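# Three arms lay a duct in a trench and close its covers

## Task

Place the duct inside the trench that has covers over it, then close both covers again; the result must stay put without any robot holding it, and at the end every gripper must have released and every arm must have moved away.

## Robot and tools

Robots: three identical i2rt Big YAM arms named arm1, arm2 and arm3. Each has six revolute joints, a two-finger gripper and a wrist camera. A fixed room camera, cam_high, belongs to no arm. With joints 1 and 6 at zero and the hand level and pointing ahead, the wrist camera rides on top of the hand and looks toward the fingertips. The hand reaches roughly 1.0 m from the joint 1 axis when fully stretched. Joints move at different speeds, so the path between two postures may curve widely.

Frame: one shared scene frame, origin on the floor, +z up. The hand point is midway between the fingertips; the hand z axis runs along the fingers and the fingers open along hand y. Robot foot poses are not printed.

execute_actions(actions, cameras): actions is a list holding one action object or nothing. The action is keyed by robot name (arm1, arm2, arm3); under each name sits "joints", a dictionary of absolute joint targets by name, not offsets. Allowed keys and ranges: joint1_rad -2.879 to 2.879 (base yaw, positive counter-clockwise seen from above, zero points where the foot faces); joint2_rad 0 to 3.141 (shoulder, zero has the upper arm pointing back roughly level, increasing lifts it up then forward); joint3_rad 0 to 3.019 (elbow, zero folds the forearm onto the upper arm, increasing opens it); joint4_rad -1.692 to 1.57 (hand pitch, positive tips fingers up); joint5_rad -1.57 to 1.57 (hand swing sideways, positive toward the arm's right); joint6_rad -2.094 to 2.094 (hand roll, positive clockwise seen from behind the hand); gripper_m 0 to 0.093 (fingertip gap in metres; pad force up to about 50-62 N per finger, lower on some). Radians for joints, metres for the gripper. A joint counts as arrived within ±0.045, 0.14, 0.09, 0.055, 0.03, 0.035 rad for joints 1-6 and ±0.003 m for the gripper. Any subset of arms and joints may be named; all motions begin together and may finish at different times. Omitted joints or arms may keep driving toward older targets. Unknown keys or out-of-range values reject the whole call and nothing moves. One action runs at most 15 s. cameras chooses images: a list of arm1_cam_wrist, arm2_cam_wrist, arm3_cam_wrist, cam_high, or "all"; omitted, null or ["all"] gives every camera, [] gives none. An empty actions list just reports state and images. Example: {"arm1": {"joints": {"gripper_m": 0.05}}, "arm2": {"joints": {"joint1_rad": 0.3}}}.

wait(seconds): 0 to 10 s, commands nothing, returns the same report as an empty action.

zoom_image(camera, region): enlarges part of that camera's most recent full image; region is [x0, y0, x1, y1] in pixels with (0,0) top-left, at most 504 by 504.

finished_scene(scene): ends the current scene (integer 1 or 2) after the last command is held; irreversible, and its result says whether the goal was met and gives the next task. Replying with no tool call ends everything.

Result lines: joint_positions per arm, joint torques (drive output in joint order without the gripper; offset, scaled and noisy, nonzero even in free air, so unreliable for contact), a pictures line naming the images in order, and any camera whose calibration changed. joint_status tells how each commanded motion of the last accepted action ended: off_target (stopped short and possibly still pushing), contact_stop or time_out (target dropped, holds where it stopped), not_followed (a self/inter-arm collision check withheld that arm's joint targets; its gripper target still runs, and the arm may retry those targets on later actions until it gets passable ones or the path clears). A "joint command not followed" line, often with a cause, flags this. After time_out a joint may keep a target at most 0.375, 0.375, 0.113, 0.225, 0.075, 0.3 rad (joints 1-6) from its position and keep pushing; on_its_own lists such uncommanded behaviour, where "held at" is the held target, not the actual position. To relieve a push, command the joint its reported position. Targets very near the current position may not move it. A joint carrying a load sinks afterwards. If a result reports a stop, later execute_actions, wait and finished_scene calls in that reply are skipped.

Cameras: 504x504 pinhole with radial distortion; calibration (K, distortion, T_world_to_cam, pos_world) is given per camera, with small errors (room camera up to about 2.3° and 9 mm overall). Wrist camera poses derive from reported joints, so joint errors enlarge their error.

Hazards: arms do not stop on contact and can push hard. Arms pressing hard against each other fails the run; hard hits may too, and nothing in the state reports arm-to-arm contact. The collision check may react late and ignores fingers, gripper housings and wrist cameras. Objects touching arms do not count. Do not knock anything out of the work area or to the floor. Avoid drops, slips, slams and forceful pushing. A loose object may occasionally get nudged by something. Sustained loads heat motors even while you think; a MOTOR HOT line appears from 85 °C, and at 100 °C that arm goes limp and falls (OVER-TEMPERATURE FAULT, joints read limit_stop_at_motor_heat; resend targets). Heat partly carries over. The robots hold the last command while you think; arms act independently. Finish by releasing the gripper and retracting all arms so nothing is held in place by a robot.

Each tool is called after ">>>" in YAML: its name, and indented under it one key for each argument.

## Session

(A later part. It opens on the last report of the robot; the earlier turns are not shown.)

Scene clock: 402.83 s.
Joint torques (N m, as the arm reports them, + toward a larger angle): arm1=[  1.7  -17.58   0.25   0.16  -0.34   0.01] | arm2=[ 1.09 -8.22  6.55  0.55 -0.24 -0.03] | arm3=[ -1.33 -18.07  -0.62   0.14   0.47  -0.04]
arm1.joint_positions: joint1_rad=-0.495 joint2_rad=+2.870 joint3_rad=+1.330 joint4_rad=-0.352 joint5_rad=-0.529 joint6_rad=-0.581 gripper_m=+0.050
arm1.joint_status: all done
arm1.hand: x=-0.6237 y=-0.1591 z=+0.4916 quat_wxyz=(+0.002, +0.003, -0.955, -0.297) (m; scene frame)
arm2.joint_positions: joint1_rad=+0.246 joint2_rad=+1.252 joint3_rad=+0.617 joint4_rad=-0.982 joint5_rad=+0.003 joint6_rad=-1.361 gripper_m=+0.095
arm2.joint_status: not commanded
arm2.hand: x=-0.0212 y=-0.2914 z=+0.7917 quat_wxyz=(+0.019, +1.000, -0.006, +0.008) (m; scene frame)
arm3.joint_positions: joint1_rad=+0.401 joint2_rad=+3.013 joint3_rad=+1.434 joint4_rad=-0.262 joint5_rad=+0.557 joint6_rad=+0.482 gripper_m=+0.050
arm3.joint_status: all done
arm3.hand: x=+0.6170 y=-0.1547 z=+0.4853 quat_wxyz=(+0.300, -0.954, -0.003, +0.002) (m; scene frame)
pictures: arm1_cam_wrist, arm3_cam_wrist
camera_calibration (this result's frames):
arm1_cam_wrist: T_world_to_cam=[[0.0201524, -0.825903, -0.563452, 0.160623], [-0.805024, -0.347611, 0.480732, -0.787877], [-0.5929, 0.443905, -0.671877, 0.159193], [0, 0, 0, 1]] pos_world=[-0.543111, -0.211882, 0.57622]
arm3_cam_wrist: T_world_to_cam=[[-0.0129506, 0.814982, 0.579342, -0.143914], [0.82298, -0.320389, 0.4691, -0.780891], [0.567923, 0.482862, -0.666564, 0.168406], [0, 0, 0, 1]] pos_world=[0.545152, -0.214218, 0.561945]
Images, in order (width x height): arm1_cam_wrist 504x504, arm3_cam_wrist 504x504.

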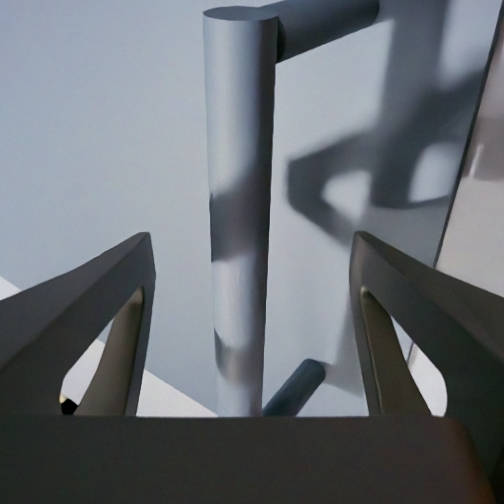

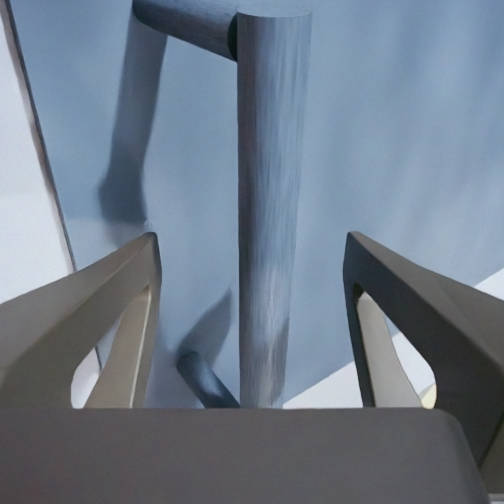

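>>> execute_actions:
  actions: []

Scene clock: 412.67 s.
Joint torques (N m, as the arm reports them, + toward a larger angle): arm1=[  1.52 -17.22   0.09   0.17  -0.34   0.01] | arm2=[ 0.96 -8.11  6.66  0.64 -0.26 -0.01] | arm3=[ -1.24 -17.85  -0.6    0.18   0.48  -0.04]
arm1.joint_positions: joint1_rad=-0.495 joint2_rad=+2.870 joint3_rad=+1.330 joint4_rad=-0.352 joint5_rad=-0.529 joint6_rad=-0.581 gripper_m=+0.050
arm1.joint_status: all done
arm1.hand: x=-0.6237 y=-0.1591 z=+0.4916 quat_wxyz=(+0.002, +0.003, -0.955, -0.297) (m; scene frame)
arm2.joint_positions: joint1_rad=+0.246 joint2_rad=+1.252 joint3_rad=+0.617 joint4_rad=-0.982 joint5_rad=+0.003 joint6_rad=-1.361 gripper_m=+0.095
arm2.joint_status: not commanded
arm2.hand: x=-0.0212 y=-0.2914 z=+0.7917 quat_wxyz=(+0.019, +1.000, -0.006, +0.008) (m; scene frame)
arm3.joint_positions: joint1_rad=+0.401 joint2_rad=+3.013 joint3_rad=+1.434 joint4_rad=-0.262 joint5_rad=+0.557 joint6_rad=+0.482 gripper_m=+0.050
arm3.joint_status: all done
arm3.hand: x=+0.6170 y=-0.1547 z=+0.4853 quat_wxyz=(+0.300, -0.954, -0.003, +0.002) (m; scene frame)
pictures: arm1_cam_wrist, arm2_cam_wrist, arm3_cam_wrist, cam_high
camera_calibration (this result's frames):
arm1_cam_wrist: T_world_to_cam=[[0.0201524, -0.825903, -0.563452, 0.160623], [-0.805024, -0.347611, 0.480732, -0.787877], [-0.5929, 0.443905, -0.671877, 0.159193], [0, 0, 0, 1]] pos_world=[-0.543111, -0.211882, 0.57622]
arm2_cam_wrist: T_world_to_cam=[[0.0118574, 0.998051, -0.0612695, 0.336975], [0.807592, 0.0265723, 0.589142, -0.433263], [0.589622, -0.0564664, -0.805703, 0.75758], [0, 0, 0, 1]] pos_world=[-0.100781, -0.282028, 0.886284]
arm3_cam_wrist: T_world_to_cam=[[-0.0129506, 0.814982, 0.579342, -0.143914], [0.82298, -0.320389, 0.4691, -0.780891], [0.567923, 0.482862, -0.666564, 0.168406], [0, 0, 0, 1]] pos_world=[0.545152, -0.214218, 0.561945]
Images, in order (width x height): arm1_cam_wrist 504x504, arm2_cam_wrist 504x504, arm3_cam_wrist 504x504, cam_high 504x504.

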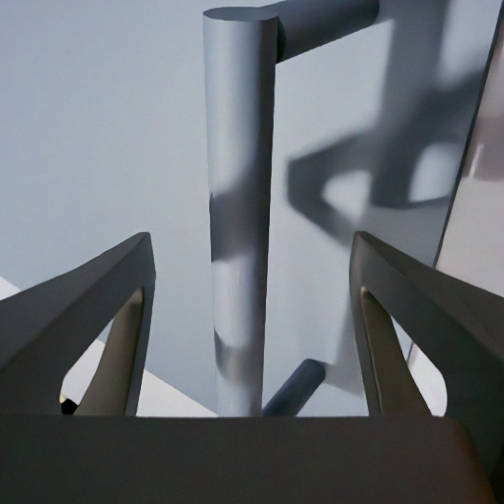

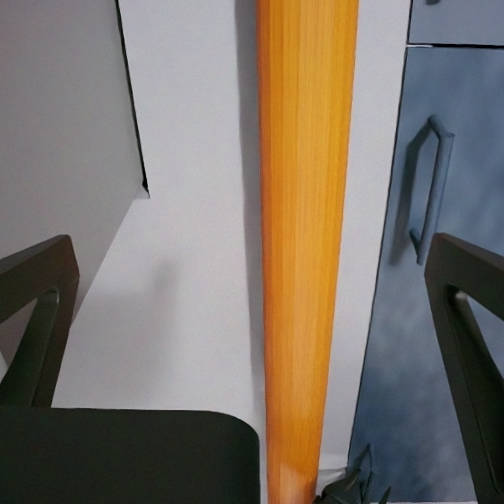

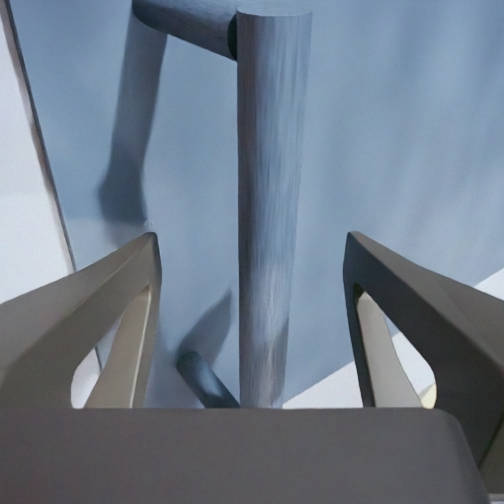

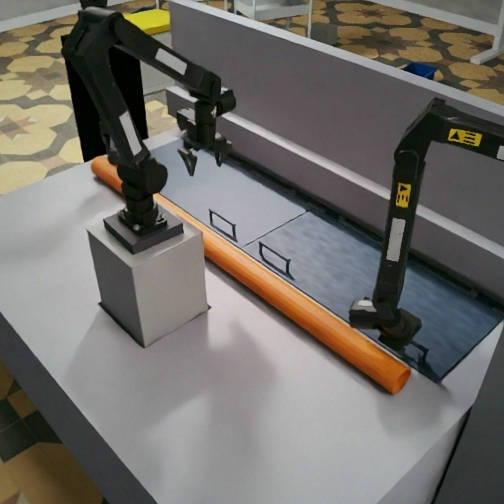

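>>> execute_actions:
  actions:
    - {"arm1":{"joints":{"gripper_m":0.0}},"arm3":{"joints":{"gripper_m":0.0}}}

Scene clock: 413.73 s.
Joint torques (N m, as the arm reports them, + toward a larger angle): arm1=[  1.49 -17.23   0.19   0.29   0.03  -0.05] | arm2=[ 1.17 -7.94  6.49  0.58 -0.27 -0.03] | arm3=[ -1.15 -17.78  -0.44   0.18   0.04  -0.04]
arm1.joint_positions: joint1_rad=-0.494 joint2_rad=+2.870 joint3_rad=+1.329 joint4_rad=-0.354 joint5_rad=-0.540 joint6_rad=-0.574 gripper_m=+0.010
arm1.joint_status: gripper_m off_target (ended at +0.010, target +0.000)
arm1.hand: x=-0.6237 y=-0.1565 z=+0.4928 quat_wxyz=(+0.002, -0.001, -0.953, -0.302) (m; scene frame)
arm2.joint_positions: joint1_rad=+0.246 joint2_rad=+1.252 joint3_rad=+0.617 joint4_rad=-0.982 joint5_rad=+0.003 joint6_rad=-1.361 gripper_m=+0.095
arm2.joint_status: not commanded
arm2.hand: x=-0.0212 y=-0.2914 z=+0.7917 quat_wxyz=(+0.019, +1.000, -0.006, +0.008) (m; scene frame)
arm3.joint_positions: joint1_rad=+0.399 joint2_rad=+3.013 joint3_rad=+1.432 joint4_rad=-0.262 joint5_rad=+0.567 joint6_rad=+0.483 gripper_m=+0.010
arm3.joint_status: gripper_m off_target (ended at +0.010, target +0.000)
arm3.hand: x=+0.6173 y=-0.1520 z=+0.4863 quat_wxyz=(+0.305, -0.952, -0.002, +0.003) (m; scene frame)
pictures: arm1_cam_wrist, arm2_cam_wrist, arm3_cam_wrist, cam_high
camera_calibration (this result's frames):
arm1_cam_wrist: T_world_to_cam=[[0.0132227, -0.819572, -0.572824, 0.164777], [-0.806511, -0.34738, 0.4784, -0.787254], [-0.591071, 0.455663, -0.665587, 0.158689], [0, 0, 0, 1]] pos_world=[-0.543311, -0.210739, 0.576632]
arm2_cam_wrist: T_world_to_cam=[[0.0118574, 0.998051, -0.0612695, 0.336975], [0.807592, 0.0265723, 0.589142, -0.433263], [0.589622, -0.0564664, -0.805703, 0.75758], [0, 0, 0, 1]] pos_world=[-0.100781, -0.282028, 0.886284]
arm3_cam_wrist: T_world_to_cam=[[-0.0111649, 0.809149, 0.587498, -0.152717], [0.823868, -0.325516, 0.463983, -0.779568], [0.566672, 0.489201, -0.662997, 0.167614], [0, 0, 0, 1]] pos_world=[0.545574, -0.212188, 0.562555]
Images, in order (width x height): arm1_cam_wrist 504x504, arm2_cam_wrist 504x504, arm3_cam_wrist 504x504, cam_high 504x504.

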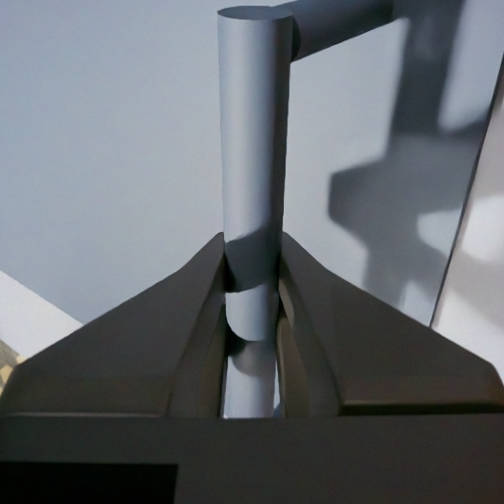

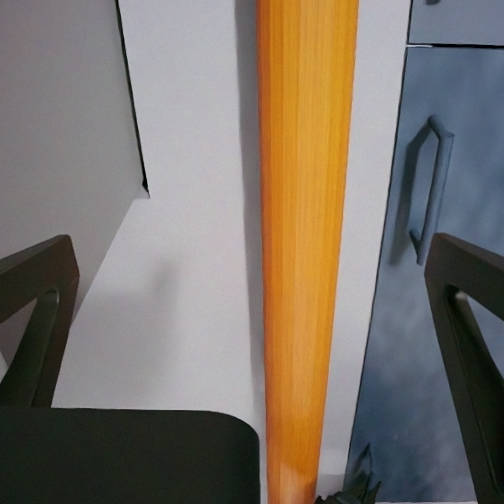

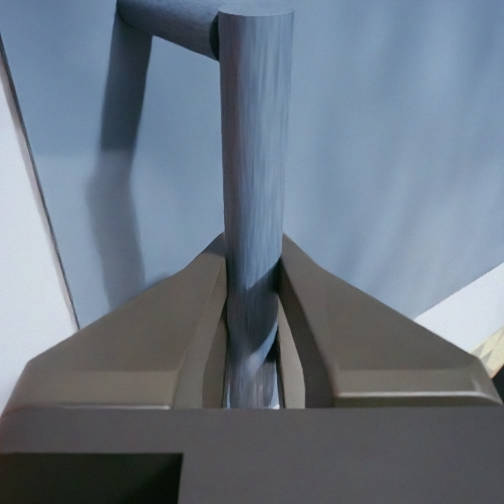

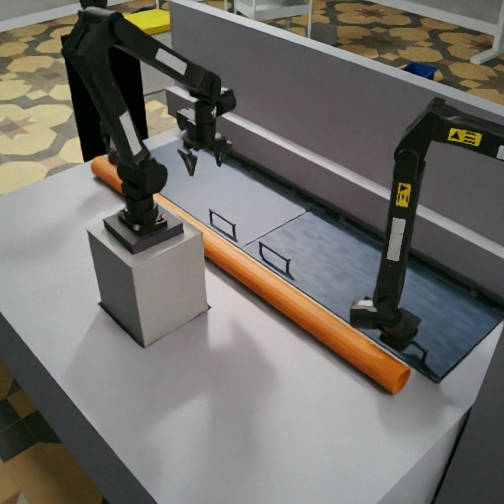

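>>> execute_actions:
  actions:
    - {"arm1":{"joints":{"joint1_rad":-0.411,"joint2_rad":2.670,"joint3_rad":1.100,"joint4_rad":-0.178,"joint5_rad":-0.399,"joint6_rad":-0.442}},"arm3":{"joints":{"joint1_rad":0.307,"joint2_rad":2.820,"joint3_rad":1.192,"joint4_rad":-0.078,"joint5_rad":0.415,"joint6_rad":0.337}}}
  cameras: ["cam_high","arm2_cam_wrist"]

Scene clock: 433.10 s.
Joint torques (N m, as the arm reports them, + toward a larger angle): arm1=[  0.97 -23.97  -4.87  -0.86  -0.74  -0.09] | arm2=[ 1.09 -7.62  6.62  0.65 -0.25 -0.04] | arm3=[ -0.47 -24.65  -5.08  -0.8    1.21  -0.08]
arm1.joint_positions: joint1_rad=-0.416 joint2_rad=+2.740 joint3_rad=+1.150 joint4_rad=-0.155 joint5_rad=-0.379 joint6_rad=-0.438 gripper_m=+0.010
arm1.joint_status: all done
arm1.hand: x=-0.6249 y=-0.1533 z=+0.5218 quat_wxyz=(+0.002, -0.002, -0.979, -0.203) (m; scene frame)
arm2.joint_positions: joint1_rad=+0.246 joint2_rad=+1.252 joint3_rad=+0.617 joint4_rad=-0.982 joint5_rad=+0.003 joint6_rad=-1.361 gripper_m=+0.095
arm2.joint_status: not commanded
arm2.hand: x=-0.0212 y=-0.2914 z=+0.7917 quat_wxyz=(+0.019, +1.000, -0.006, +0.008) (m; scene frame)
arm3.joint_positions: joint1_rad=+0.314 joint2_rad=+2.886 joint3_rad=+1.244 joint4_rad=-0.060 joint5_rad=+0.393 joint6_rad=+0.350 gripper_m=+0.010
arm3.joint_status: all done
arm3.hand: x=+0.6179 y=-0.1487 z=+0.5164 quat_wxyz=(+0.204, -0.979, +0.001, +0.005) (m; scene frame)
pictures: arm2_cam_wrist, cam_high
camera_calibration (this result's frames):
arm2_cam_wrist: T_world_to_cam=[[0.0118574, 0.998051, -0.0612695, 0.336975], [0.807592, 0.0265723, 0.589142, -0.433263], [0.589622, -0.0564664, -0.805703, 0.75758], [0, 0, 0, 1]] pos_world=[-0.100781, -0.282028, 0.886284]
Images, in order (width x height): arm2_cam_wrist 504x504, cam_high 504x504.

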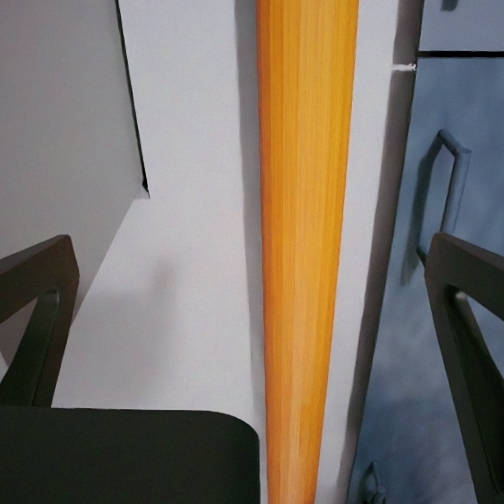

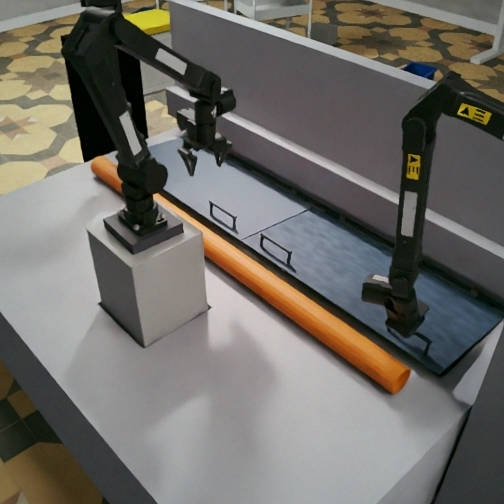

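>>> execute_actions:
  actions:
    - {"arm1":{"joints":{"joint1_rad":-0.214,"joint2_rad":2.355,"joint3_rad":0.818,"joint4_rad":-0.072,"joint5_rad":-0.185,"joint6_rad":-0.214}},"arm3":{"joints":{"joint1_rad":0.102,"joint2_rad":2.520,"joint3_rad":0.906,"joint4_rad":0.024,"joint5_rad":0.190,"joint6_rad":0.105}}}
  cameras: ["cam_high","arm1_cam_wrist"]

Scene clock: 443.10 s.
Joint torques (N m, as the arm reports them, + toward a larger angle): arm1=[  0.75 -21.66  -3.51  -0.53  -0.54  -0.08] | arm2=[ 0.91 -7.99  6.57  0.53 -0.24 -0.04] | arm3=[ -0.06 -22.9   -3.93  -0.52   0.85  -0.08]
arm1.joint_positions: joint1_rad=-0.217 joint2_rad=+2.414 joint3_rad=+0.857 joint4_rad=-0.050 joint5_rad=-0.167 joint6_rad=-0.208 gripper_m=+0.010
arm1.joint_status: all done
arm1.hand: x=-0.6255 y=-0.1164 z=+0.6238 quat_wxyz=(+0.001, -0.002, -0.997, -0.081) (m; scene frame)
arm2.joint_positions: joint1_rad=+0.246 joint2_rad=+1.252 joint3_rad=+0.617 joint4_rad=-0.982 joint5_rad=+0.003 joint6_rad=-1.361 gripper_m=+0.095
arm2.joint_status: not commanded
arm2.hand: x=-0.0212 y=-0.2914 z=+0.7917 quat_wxyz=(+0.019, +1.000, -0.006, +0.008) (m; scene frame)
arm3.joint_positions: joint1_rad=+0.103 joint2_rad=+2.578 joint3_rad=+0.947 joint4_rad=+0.042 joint5_rad=+0.172 joint6_rad=+0.117 gripper_m=+0.010
arm3.joint_status: all done
arm3.hand: x=+0.6178 y=-0.1104 z=+0.6181 quat_wxyz=(+0.085, -0.996, +0.001, +0.001) (m; scene frame)
pictures: arm1_cam_wrist, cam_high
camera_calibration (this result's frames):
arm1_cam_wrist: T_world_to_cam=[[0.0123269, -0.987354, -0.158053, -0.00612427], [-0.80771, -0.103011, 0.580511, -0.873461], [-0.589451, 0.120505, -0.798765, 0.271592], [0, 0, 0, 1]] pos_world=[-0.545337, -0.128751, 0.723024]
Images, in order (width x height): arm1_cam_wrist 504x504, cam_high 504x504.

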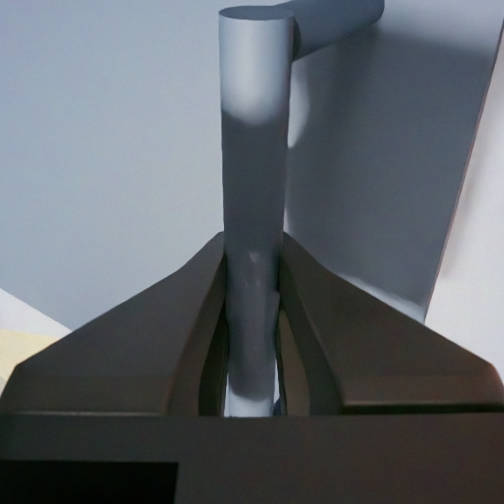

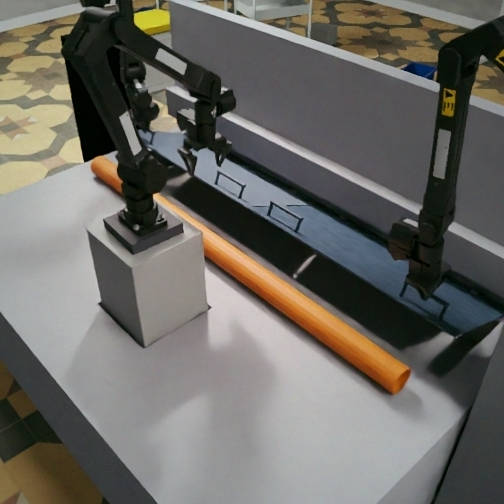

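>>> execute_actions:
  actions:
    - {"arm1":{"joints":{"joint1_rad":0.060,"joint2_rad":2.150,"joint3_rad":0.720,"joint4_rad":-0.145,"joint5_rad":0.075,"joint6_rad":0.058}},"arm3":{"joints":{"joint1_rad":-0.168,"joint2_rad":2.330,"joint3_rad":0.815,"joint4_rad":-0.070,"joint5_rad":-0.073,"joint6_rad":-0.165}}}
  cameras: ["cam_high","arm3_cam_wrist"]

Scene clock: 449.57 s.
Joint torques (N m, as the arm reports them, + toward a larger angle): arm1=[  1.76 -19.7   -1.39  -0.87  -0.25   0.  ] | arm2=[ 1.44 -7.75  6.53  0.63 -0.23 -0.04] | arm3=[ -1.5  -21.94  -2.34  -1.13   0.42  -0.17]
arm1.joint_positions: joint1_rad=+0.041 joint2_rad=+2.201 joint3_rad=+0.746 joint4_rad=-0.114 joint5_rad=+0.089 joint6_rad=+0.057 gripper_m=+0.010
arm1.joint_status: all done
arm1.hand: x=-0.6254 y=-0.0702 z=+0.6887 quat_wxyz=(-0.003, -0.003, -0.999, +0.048) (m; scene frame)
arm2.joint_positions: joint1_rad=+0.246 joint2_rad=+1.252 joint3_rad=+0.617 joint4_rad=-0.982 joint5_rad=+0.003 joint6_rad=-1.361 gripper_m=+0.095
arm2.joint_status: not commanded
arm2.hand: x=-0.0212 y=-0.2914 z=+0.7917 quat_wxyz=(+0.019, +1.000, -0.006, +0.008) (m; scene frame)
arm3.joint_positions: joint1_rad=-0.153 joint2_rad=+2.386 joint3_rad=+0.845 joint4_rad=-0.039 joint5_rad=-0.086 joint6_rad=-0.146 gripper_m=+0.010
arm3.joint_status: all done
arm3.hand: x=+0.6182 y=-0.0644 z=+0.6810 quat_wxyz=(-0.044, -0.999, -0.001, +0.002) (m; scene frame)
pictures: arm3_cam_wrist, cam_high
camera_calibration (this result's frames):
arm3_cam_wrist: T_world_to_cam=[[-0.0116042, 0.996663, -0.0807985, 0.129464], [0.823122, 0.0554002, 0.565155, -0.885988], [0.567745, -0.0599489, -0.821019, 0.324905], [0, 0, 0, 1]] pos_world=[0.546316, -0.0604699, 0.777934]
Images, in order (width x height): arm3_cam_wrist 504x504, cam_high 504x504.

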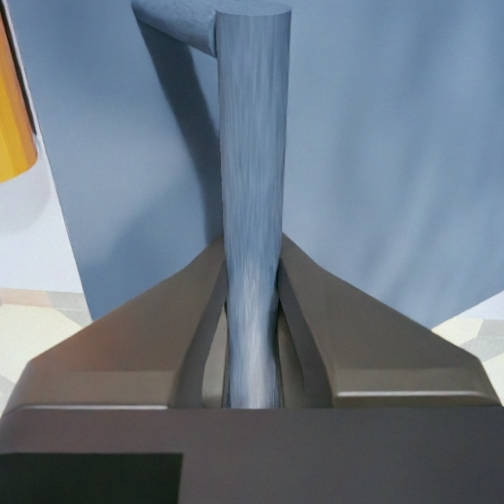

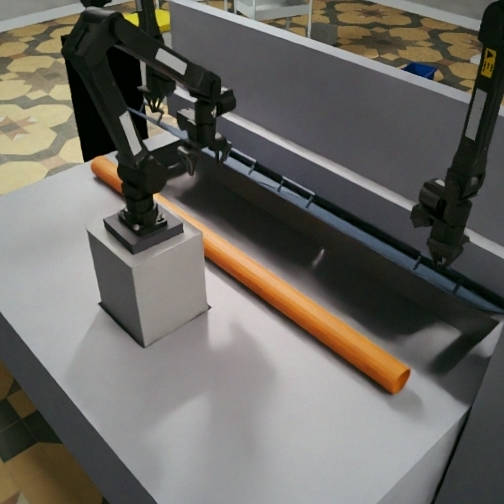

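>>> execute_actions:
  actions:
    - {"arm1":{"joints":{"joint1_rad":0.374,"joint2_rad":2.060,"joint3_rad":0.797,"joint4_rad":-0.440,"joint5_rad":0.314,"joint6_rad":0.385}},"arm3":{"joints":{"joint1_rad":-0.460,"joint2_rad":2.240,"joint3_rad":0.905,"joint4_rad":-0.395,"joint5_rad":-0.302,"joint6_rad":-0.478}}}

Scene clock: 461.73 s.
Joint torques (N m, as the arm reports them, + toward a larger angle): arm1=[  3.71 -18.41   1.67  -1.54  -0.38   0.14] | arm2=[ 0.87 -7.85  6.57  0.56 -0.25 -0.07] | arm3=[ -3.42 -21.33   0.5   -1.79   0.46  -0.29]
arm1.joint_positions: joint1_rad=+0.327 joint2_rad=+2.093 joint3_rad=+0.801 joint4_rad=-0.400 joint5_rad=+0.338 joint6_rad=+0.370 gripper_m=+0.010
arm1.joint_status: joint1_rad time_out (moved +0.286 of +0.333); the others done
arm1.on_its_own: joint1_rad reads +0.327 and still pushes toward +0.374 since a time_out
arm1.hand: x=-0.6246 y=-0.0113 z=+0.7397 quat_wxyz=(-0.002, -0.007, -0.983, +0.182) (m; scene frame)
arm2.joint_positions: joint1_rad=+0.246 joint2_rad=+1.252 joint3_rad=+0.617 joint4_rad=-0.982 joint5_rad=+0.003 joint6_rad=-1.361 gripper_m=+0.095
arm2.joint_status: not commanded
arm2.hand: x=-0.0212 y=-0.2914 z=+0.7917 quat_wxyz=(+0.019, +1.000, -0.006, +0.008) (m; scene frame)
arm3.joint_positions: joint1_rad=-0.421 joint2_rad=+2.282 joint3_rad=+0.911 joint4_rad=-0.358 joint5_rad=-0.321 joint6_rad=-0.449 gripper_m=+0.010
arm3.joint_status: all done
arm3.hand: x=+0.6190 y=-0.0061 z=+0.7316 quat_wxyz=(-0.178, -0.984, -0.006, -0.003) (m; scene frame)
pictures: arm1_cam_wrist, arm2_cam_wrist, arm3_cam_wrist, cam_high
camera_calibration (this result's frames):
arm1_cam_wrist: T_world_to_cam=[[0.00227152, -0.932482, 0.361209, -0.273877], [-0.808852, 0.210682, 0.548974, -0.903019], [-0.588008, -0.293412, -0.753761, 0.315047], [0, 0, 0, 1]] pos_world=[-0.544536, 0.0273034, 0.832131]
arm2_cam_wrist: T_world_to_cam=[[0.0118574, 0.998051, -0.0612695, 0.336975], [0.807592, 0.0265723, 0.589142, -0.433263], [0.589622, -0.0564664, -0.805703, 0.75758], [0, 0, 0, 1]] pos_world=[-0.100781, -0.282028, 0.886284]
arm3_cam_wrist: T_world_to_cam=[[-0.0189875, 0.938718, -0.344163, 0.272408], [0.815398, 0.21374, 0.537997, -0.892927], [0.578589, -0.270415, -0.769487, 0.323822], [0, 0, 0, 1]] pos_world=[0.545904, 0.0227055, 0.823322]
Images, in order (width x height): arm1_cam_wrist 504x504, arm2_cam_wrist 504x504, arm3_cam_wrist 504x504, cam_high 504x504.

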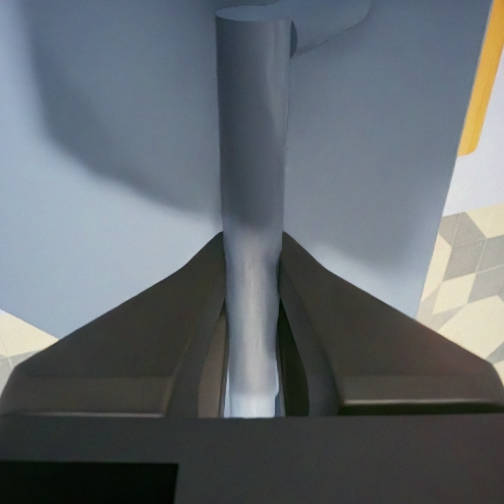

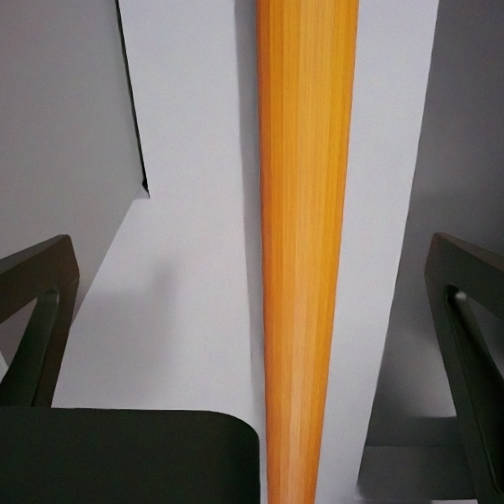

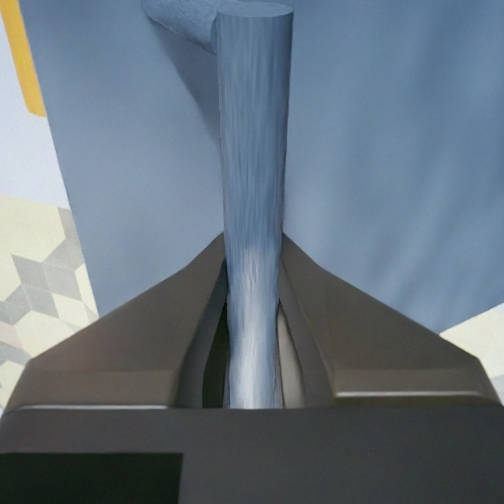

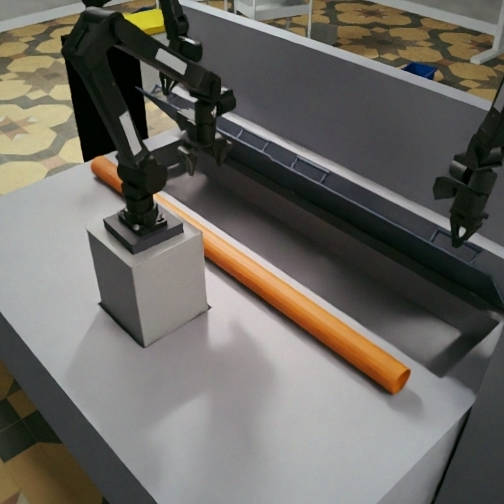

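>>> zoom_image:
  camera: "cam_high"
  region: [130, 80, 504, 420]

>>> zoom_image:
  camera: "arm2_cam_wrist"
  region: [300, 150, 504, 504]

Region (130, 80, 504, 420) of cam_high's 504x504 image, scaled by 1.348, with more detail than that image has; it fills the top 458 rows of this view, and the rest is white.

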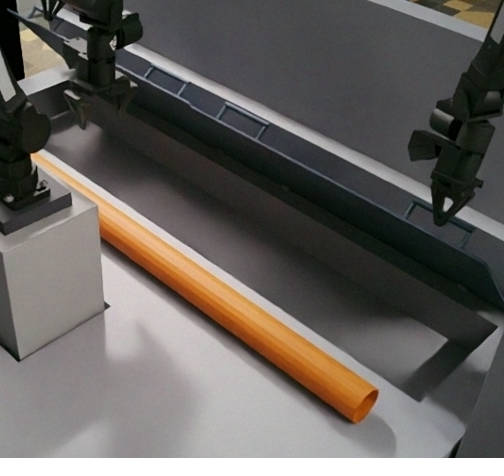

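Region (300, 150, 504, 504) of arm2_cam_wrist's 504x504 image, scaled by 1.424, with more detail than that image has; it fills the left 290 columns of this view, and the rest is white.

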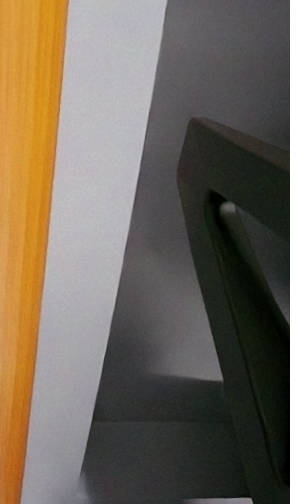

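>>> zoom_image:
  camera: "cam_high"
  region: [344, 250, 504, 410]

>>> zoom_image:
  camera: "cam_high"
  region: [130, 100, 290, 260]

Region (344, 250, 504, 410) of cam_high's 504x504 image, scaled by 3.150, with more detail than that image has.

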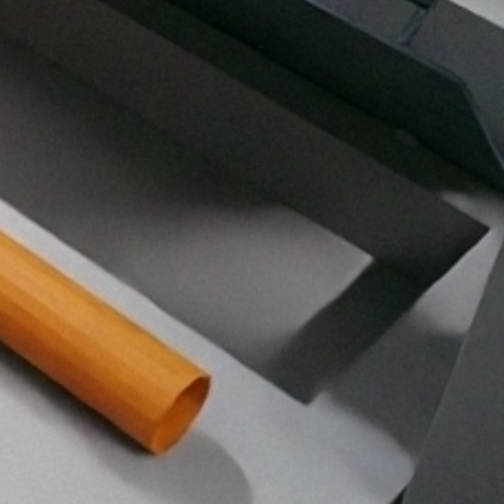

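Region (130, 100, 290, 260) of cam_high's 504x504 image, scaled by 3.150, with more detail than that image has.

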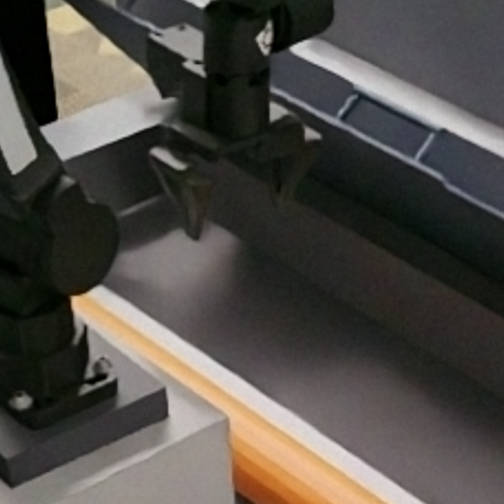

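>>> execute_actions:
  actions:
    - {"arm1":{"joints":{"joint1_rad":0.450,"joint2_rad":2.015,"joint3_rad":0.824,"joint4_rad":-0.495,"joint5_rad":0.220,"joint6_rad":0.440}},"arm3":{"joints":{"joint1_rad":-0.532,"joint2_rad":2.195,"joint3_rad":0.928,"joint4_rad":-0.436,"joint5_rad":-0.212,"joint6_rad":-0.525}},"arm2":{"joints":{"joint1_rad":0.193,"joint2_rad":1.525,"joint3_rad":0.538,"joint4_rad":-0.584,"joint5_rad":0.0,"joint6_rad":-1.427,"gripper_m":0.093}}}

Scene clock: 502.50 s.
Joint torques (N m, as the arm reports them, + toward a larger angle): arm1=[  5.02 -18.06   3.17  -1.06  -1.75   0.13] | arm2=[-0.04 -8.2   4.31  0.75 -0.26 -0.04] | arm3=[ -5.89 -21.26   1.72  -0.86   1.98  -0.31]
arm1.joint_positions: joint1_rad=+0.382 joint2_rad=+2.046 joint3_rad=+0.816 joint4_rad=-0.465 joint5_rad=+0.285 joint6_rad=+0.425 gripper_m=+0.010
arm1.joint_status: joint1_rad time_out (moved +0.055 of +0.123); joint5_rad time_out (moved -0.053 of -0.118); the others done
arm1.on_its_own: joint1_rad reads +0.382 and still pushes toward +0.450 since a time_out; joint5_rad reads +0.285 and still pushes toward +0.220 since a time_out
arm1.hand: x=-0.6245 y=+0.0185 z=+0.7556 quat_wxyz=(+0.000, -0.008, -0.987, +0.158) (m; scene frame)
arm2.joint_positions: joint1_rad=+0.197 joint2_rad=+1.521 joint3_rad=+0.532 joint4_rad=-0.601 joint5_rad=+0.002 joint6_rad=-1.418 gripper_m=+0.093
arm2.joint_status: all done
arm2.hand: x=-0.0100 y=-0.2769 z=+0.6994 quat_wxyz=(+0.006, +1.000, -0.002, +0.004) (m; scene frame)
arm3.joint_positions: joint1_rad=-0.467 joint2_rad=+2.236 joint3_rad=+0.924 joint4_rad=-0.418 joint5_rad=-0.266 joint6_rad=-0.492 gripper_m=+0.010
arm3.joint_status: joint1_rad time_out (moved -0.045 of -0.111); joint5_rad time_out (moved +0.055 of +0.109); the others done
arm3.on_its_own: joint1_rad reads -0.467 and still pushes toward -0.532 since a time_out; joint5_rad reads -0.266 and still pushes toward -0.212 since a time_out
arm3.hand: x=+0.6193 y=+0.0220 z=+0.7475 quat_wxyz=(-0.155, -0.988, -0.007, -0.009) (m; scene frame)
pictures: arm1_cam_wrist, arm2_cam_wrist, arm3_cam_wrist, cam_high
camera_calibration (this result's frames):
arm1_cam_wrist: T_world_to_cam=[[0.000789405, -0.948595, 0.316492, -0.218592], [-0.806552, 0.186495, 0.560976, -0.925118], [-0.591163, -0.25571, -0.764944, 0.341583], [0, 0, 0, 1]] pos_world=[-0.544052, 0.0525209, 0.849443]
arm2_cam_wrist: T_world_to_cam=[[0.00343934, 0.999346, -0.0360014, 0.299317], [0.811328, 0.0182573, 0.584305, -0.387217], [0.584581, -0.0312186, -0.810735, 0.687943], [0, 0, 0, 1]] pos_world=[-0.0890273, -0.270575, 0.794768]
arm3_cam_wrist: T_world_to_cam=[[-0.0197594, 0.953984, -0.299205, 0.218068], [0.808849, 0.191159, 0.556076, -0.916691], [0.587684, -0.231024, -0.775407, 0.341396], [0, 0, 0, 1]] pos_world=[0.545141, 0.0460708, 0.839717]
Images, in order (width x height): arm1_cam_wrist 504x504, arm2_cam_wrist 504x504, arm3_cam_wrist 504x504, cam_high 504x504.

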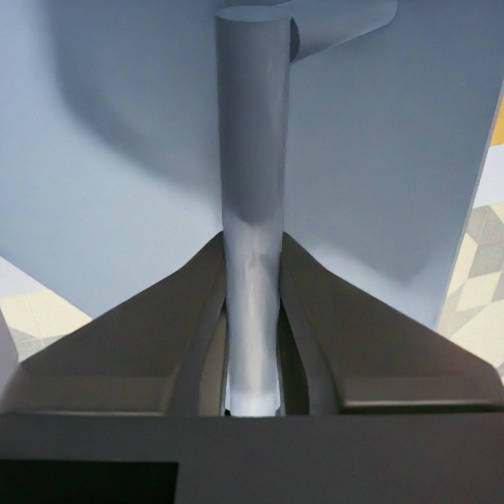

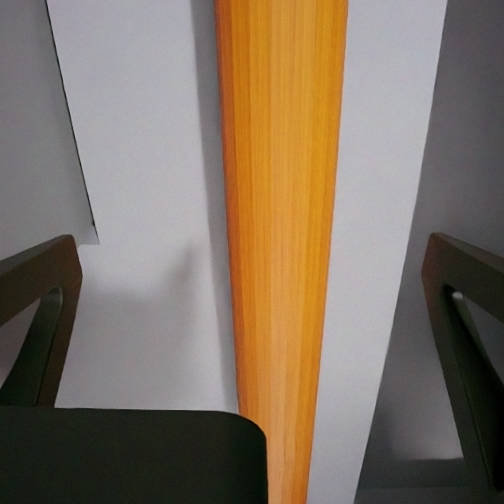

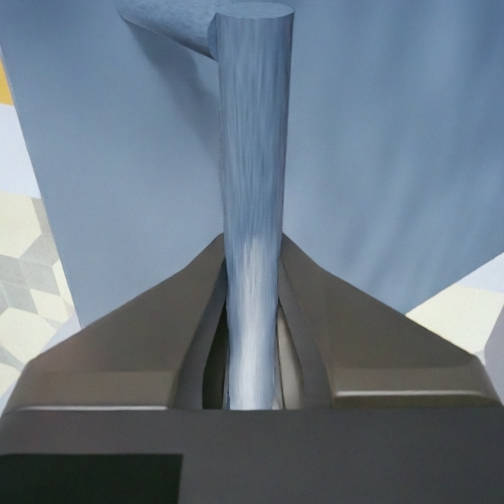

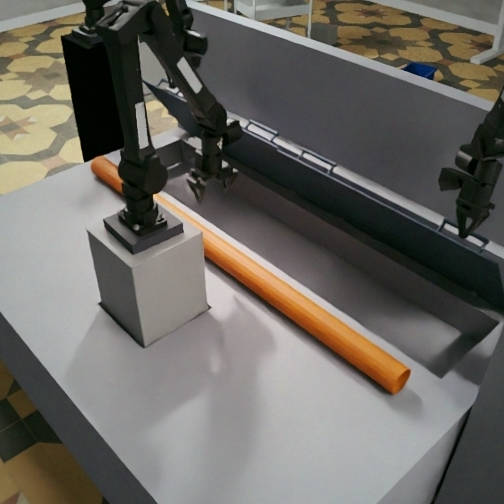

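>>> zoom_image:
  camera: "arm2_cam_wrist"
  region: [150, 20, 400, 270]

Region (150, 20, 400, 270) of arm2_cam_wrist's 504x504 image, scaled by 2.016, with more detail than that image has.

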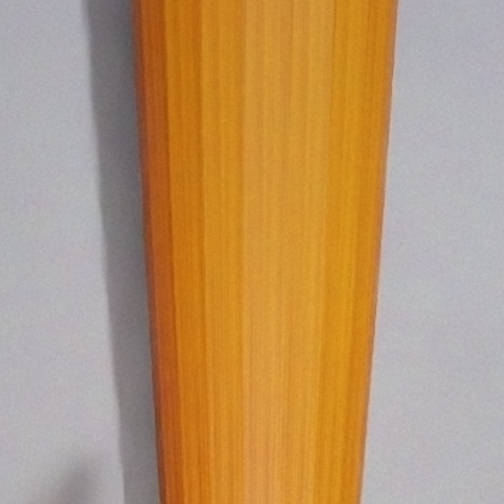

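>>> execute_actions:
  actions:
    - {"arm2":{"joints":{"joint1_rad":0.186,"joint2_rad":2.003,"joint3_rad":0.566,"joint4_rad":-0.118,"joint5_rad":0.0,"joint6_rad":-1.440}}}
  cameras: ["arm2_cam_wrist","cam_high"]

Scene clock: 515.13 s.
Joint torques (N m, as the arm reports them, + toward a larger angle): arm1=[  5.06 -18.09   3.18  -1.08  -1.75   0.15] | arm2=[ -0.28 -10.6    1.62   0.72  -0.27  -0.04] | arm3=[ -5.79 -21.28   1.72  -0.87   1.99  -0.32]
arm1.joint_positions: joint1_rad=+0.382 joint2_rad=+2.046 joint3_rad=+0.816 joint4_rad=-0.465 joint5_rad=+0.285 joint6_rad=+0.425 gripper_m=+0.010
arm1.joint_status: not commanded
arm1.on_its_own: joint1_rad reads +0.382 and still pushes toward +0.450 since a time_out; joint5_rad reads +0.285 and still pushes toward +0.220 since a time_out
arm1.hand: x=-0.6245 y=+0.0185 z=+0.7556 quat_wxyz=(+0.000, -0.008, -0.987, +0.158) (m; scene frame)
arm2.joint_positions: joint1_rad=+0.195 joint2_rad=+1.995 joint3_rad=+0.555 joint4_rad=-0.135 joint5_rad=+0.002 joint6_rad=-1.431 gripper_m=+0.093
arm2.joint_status: all done
arm2.hand: x=-0.0108 y=-0.2633 z=+0.5755 quat_wxyz=(-0.002, +1.000, +0.004, +0.003) (m; scene frame)
arm3.joint_positions: joint1_rad=-0.467 joint2_rad=+2.236 joint3_rad=+0.924 joint4_rad=-0.418 joint5_rad=-0.266 joint6_rad=-0.492 gripper_m=+0.010
arm3.joint_status: not commanded
arm3.on_its_own: joint1_rad reads -0.467 and still pushes toward -0.532 since a time_out; joint5_rad reads -0.266 and still pushes toward -0.212 since a time_out
arm3.hand: x=+0.6193 y=+0.0220 z=+0.7475 quat_wxyz=(-0.155, -0.988, -0.007, -0.009) (m; scene frame)
pictures: arm2_cam_wrist, cam_high
camera_calibration (this result's frames):
arm2_cam_wrist: T_world_to_cam=[[-0.0073726, 0.99976, -0.020625, 0.2725], [0.812524, 0.0180118, 0.582649, -0.313471], [0.582881, -0.0124626, -0.812462, 0.594268], [0, 0, 0, 1]] pos_world=[-0.0896756, -0.259383, 0.671084]
Images, in order (width x height): arm2_cam_wrist 504x504, cam_high 504x504.

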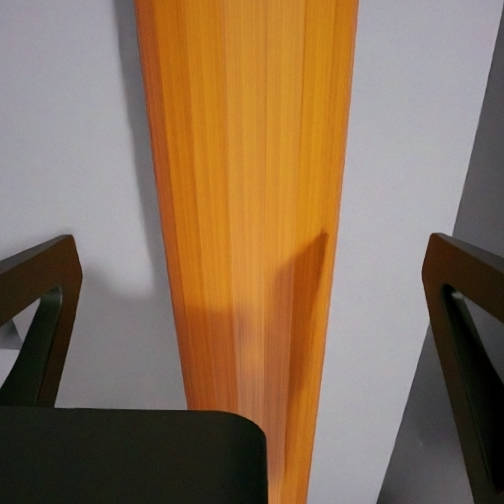

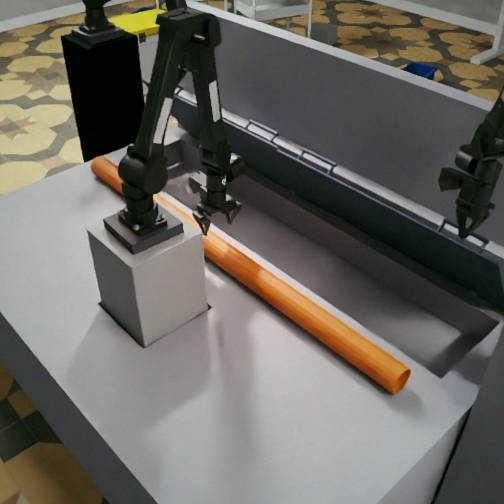

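>>> execute_actions:
  actions:
    - {"arm2":{"joints":{"joint1_rad":0.192,"joint2_rad":2.158,"joint3_rad":0.601,"joint4_rad":0.004}}}
  cameras: ["arm2_cam_wrist"]

>>> execute_actions:
  actions:
    - {"arm2":{"joints":{"joint2_rad":2.329,"joint3_rad":0.657,"joint4_rad":0.119}}}
  cameras: ["arm2_cam_wrist","cam_high"]

Scene clock: 520.73 s.
Joint torques (N m, as the arm reports them, + toward a larger angle): arm1=[  5.04 -18.13   3.14  -1.1   -1.75   0.14] | arm2=[  0.36 -11.08   0.28   0.72  -0.26  -0.04] | arm3=[ -5.76 -21.31   1.68  -0.9    1.98  -0.31]
arm1.joint_positions: joint1_rad=+0.382 joint2_rad=+2.046 joint3_rad=+0.816 joint4_rad=-0.465 joint5_rad=+0.285 joint6_rad=+0.425 gripper_m=+0.010
arm1.joint_status: not commanded
arm1.on_its_own: joint1_rad reads +0.382 and still pushes toward +0.450 since a time_out; joint5_rad reads +0.285 and still pushes toward +0.220 since a time_out
arm1.hand: x=-0.6245 y=+0.0185 z=+0.7556 quat_wxyz=(+0.000, -0.008, -0.987, +0.158) (m; scene frame)
arm2.joint_positions: joint1_rad=+0.195 joint2_rad=+2.153 joint3_rad=+0.600 joint4_rad=-0.013 joint5_rad=+0.002 joint6_rad=-1.432 gripper_m=+0.093
arm2.joint_status: all done
arm2.hand: x=-0.0116 y=-0.2569 z=+0.5343 quat_wxyz=(-0.006, +1.000, +0.004, +0.003) (m; scene frame)
arm3.joint_positions: joint1_rad=-0.467 joint2_rad=+2.236 joint3_rad=+0.924 joint4_rad=-0.418 joint5_rad=-0.266 joint6_rad=-0.492 gripper_m=+0.010
arm3.joint_status: not commanded
arm3.on_its_own: joint1_rad reads -0.467 and still pushes toward -0.532 since a time_out; joint5_rad reads -0.266 and still pushes toward -0.212 since a time_out
arm3.hand: x=+0.6193 y=+0.0220 z=+0.7475 quat_wxyz=(-0.155, -0.988, -0.007, -0.009) (m; scene frame)
pictures: arm2_cam_wrist
camera_calibration (this result's frames):
arm2_cam_wrist: T_world_to_cam=[[-0.00819425, 0.999895, -0.0119417, 0.260568], [0.813257, 0.0136125, 0.581745, -0.289604], [0.581847, -0.00494474, -0.813283, 0.563707], [0, 0, 0, 1]] pos_world=[-0.0903335, -0.253811, 0.630041]
Images, in order (width x height): arm2_cam_wrist 504x504.

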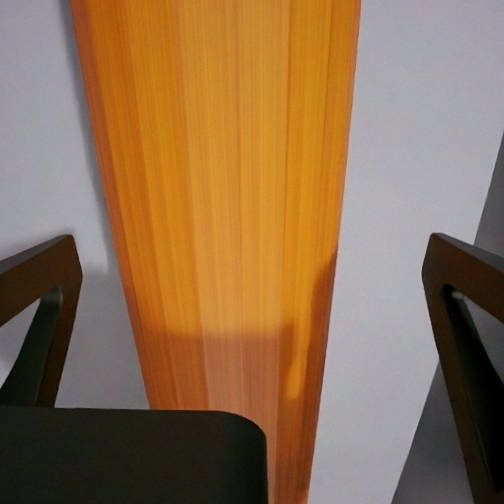

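Scene clock: 521.70 s.
Joint torques (N m, as the arm reports them, + toward a larger angle): arm1=[  5.13 -18.11   3.17  -1.08  -1.75   0.14] | arm2=[  0.37 -13.35   1.07   1.56   0.34  -0.05] | arm3=[ -5.77 -21.38   1.75  -0.91   1.99  -0.31]
arm1.joint_positions: joint1_rad=+0.382 joint2_rad=+2.046 joint3_rad=+0.816 joint4_rad=-0.465 joint5_rad=+0.285 joint6_rad=+0.425 gripper_m=+0.010
arm1.joint_status: not commanded
arm1.on_its_own: joint1_rad reads +0.382 and still pushes toward +0.450 since a time_out; joint5_rad reads +0.285 and still pushes toward +0.220 since a time_out
arm1.hand: x=-0.6245 y=+0.0185 z=+0.7556 quat_wxyz=(+0.000, -0.008, -0.987, +0.158) (m; scene frame)
arm2.joint_positions: joint1_rad=+0.195 joint2_rad=+2.345 joint3_rad=+0.623 joint4_rad=+0.075 joint5_rad=-0.010 joint6_rad=-1.432 gripper_m=+0.093
arm2.joint_status: all done
arm2.hand: x=-0.0083 y=-0.2921 z=+0.4832 quat_wxyz=(+0.035, +0.999, +0.004, +0.002) (m; scene frame)
arm3.joint_positions: joint1_rad=-0.467 joint2_rad=+2.236 joint3_rad=+0.924 joint4_rad=-0.418 joint5_rad=-0.266 joint6_rad=-0.492 gripper_m=+0.010
arm3.joint_status: not commanded
arm3.on_its_own: joint1_rad reads -0.467 and still pushes toward -0.532 since a time_out; joint5_rad reads -0.266 and still pushes toward -0.212 since a time_out
arm3.hand: x=+0.6193 y=+0.0220 z=+0.7475 quat_wxyz=(-0.155, -0.988, -0.007, -0.009) (m; scene frame)
pictures: arm2_cam_wrist, cam_high
camera_calibration (this result's frames):
arm2_cam_wrist: T_world_to_cam=[[-0.00789481, 0.99561, -0.0932636, 0.333195], [0.813655, 0.0606129, 0.578179, -0.246585], [0.581294, -0.0713198, -0.810562, 0.499379], [0, 0, 0, 1]] pos_world=[-0.08702, -0.281171, 0.578423]
Images, in order (width x height): arm2_cam_wrist 504x504, cam_high 504x504.

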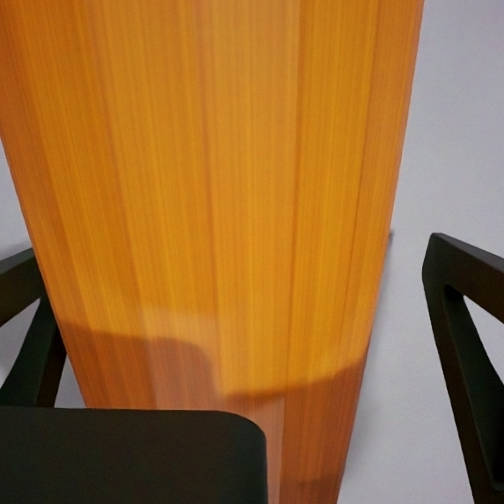

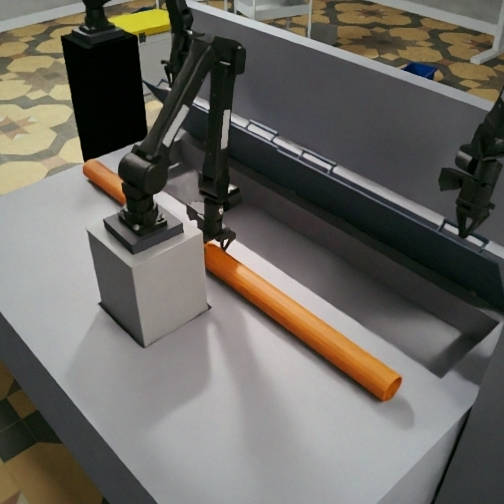

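>>> execute_actions:
  actions:
    - {"arm2":{"joints":{"joint2_rad":2.312,"joint3_rad":0.635,"joint4_rad":0.100}}}
  cameras: ["arm2_cam_wrist","cam_high"]

Scene clock: 527.30 s.
Joint torques (N m, as the arm reports them, + toward a larger angle): arm1=[  4.99 -18.13   3.16  -1.06  -1.76   0.14] | arm2=[  0.56 -15.07  -0.4    0.86   0.35  -0.05] | arm3=[ -5.82 -21.23   1.7   -0.86   1.98  -0.33]
arm1.joint_positions: joint1_rad=+0.382 joint2_rad=+2.046 joint3_rad=+0.816 joint4_rad=-0.465 joint5_rad=+0.285 joint6_rad=+0.425 gripper_m=+0.010
arm1.joint_status: not commanded
arm1.on_its_own: joint1_rad reads +0.382 and still pushes toward +0.450 since a time_out; joint5_rad reads +0.285 and still pushes toward +0.220 since a time_out
arm1.hand: x=-0.6245 y=+0.0185 z=+0.7556 quat_wxyz=(+0.000, -0.008, -0.987, +0.158) (m; scene frame)
arm2.joint_positions: joint1_rad=+0.195 joint2_rad=+2.345 joint3_rad=+0.623 joint4_rad=+0.075 joint5_rad=-0.010 joint6_rad=-1.432 gripper_m=+0.093
arm2.joint_status: all done
arm2.hand: x=-0.0083 y=-0.2925 z=+0.4832 quat_wxyz=(+0.035, +0.999, +0.004, +0.002) (m; scene frame)
arm3.joint_positions: joint1_rad=-0.467 joint2_rad=+2.236 joint3_rad=+0.924 joint4_rad=-0.418 joint5_rad=-0.266 joint6_rad=-0.492 gripper_m=+0.010
arm3.joint_status: not commanded
arm3.on_its_own: joint1_rad reads -0.467 and still pushes toward -0.532 since a time_out; joint5_rad reads -0.266 and still pushes toward -0.212 since a time_out
arm3.hand: x=+0.6193 y=+0.0220 z=+0.7475 quat_wxyz=(-0.155, -0.988, -0.007, -0.009) (m; scene frame)
pictures: arm2_cam_wrist, cam_high
camera_calibration (this result's frames):
arm2_cam_wrist: T_world_to_cam=[[-0.00788105, 0.99554, -0.0940159, 0.334012], [0.813591, 0.0610465, 0.578225, -0.246541], [0.581385, -0.0719334, -0.810443, 0.499113], [0, 0, 0, 1]] pos_world=[-0.0869612, -0.281569, 0.578461]
Images, in order (width x height): arm2_cam_wrist 504x504, cam_high 504x504.

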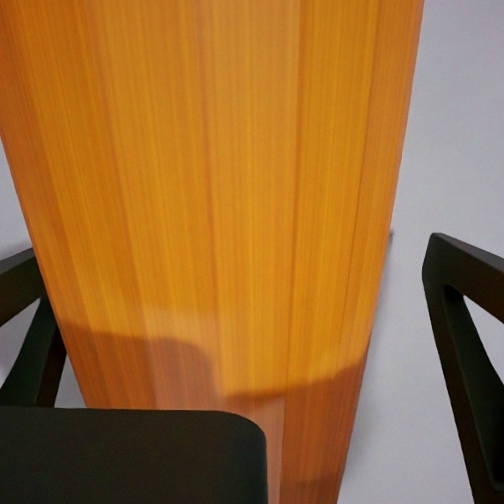

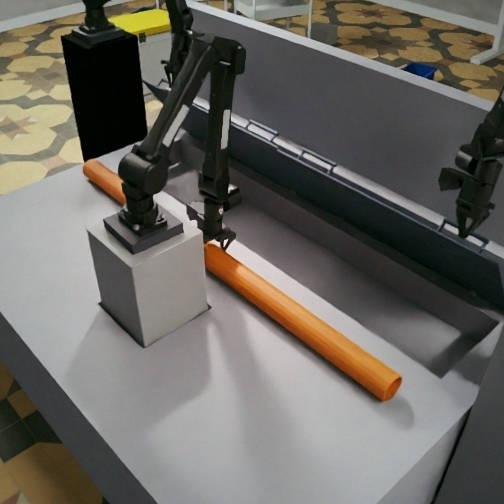

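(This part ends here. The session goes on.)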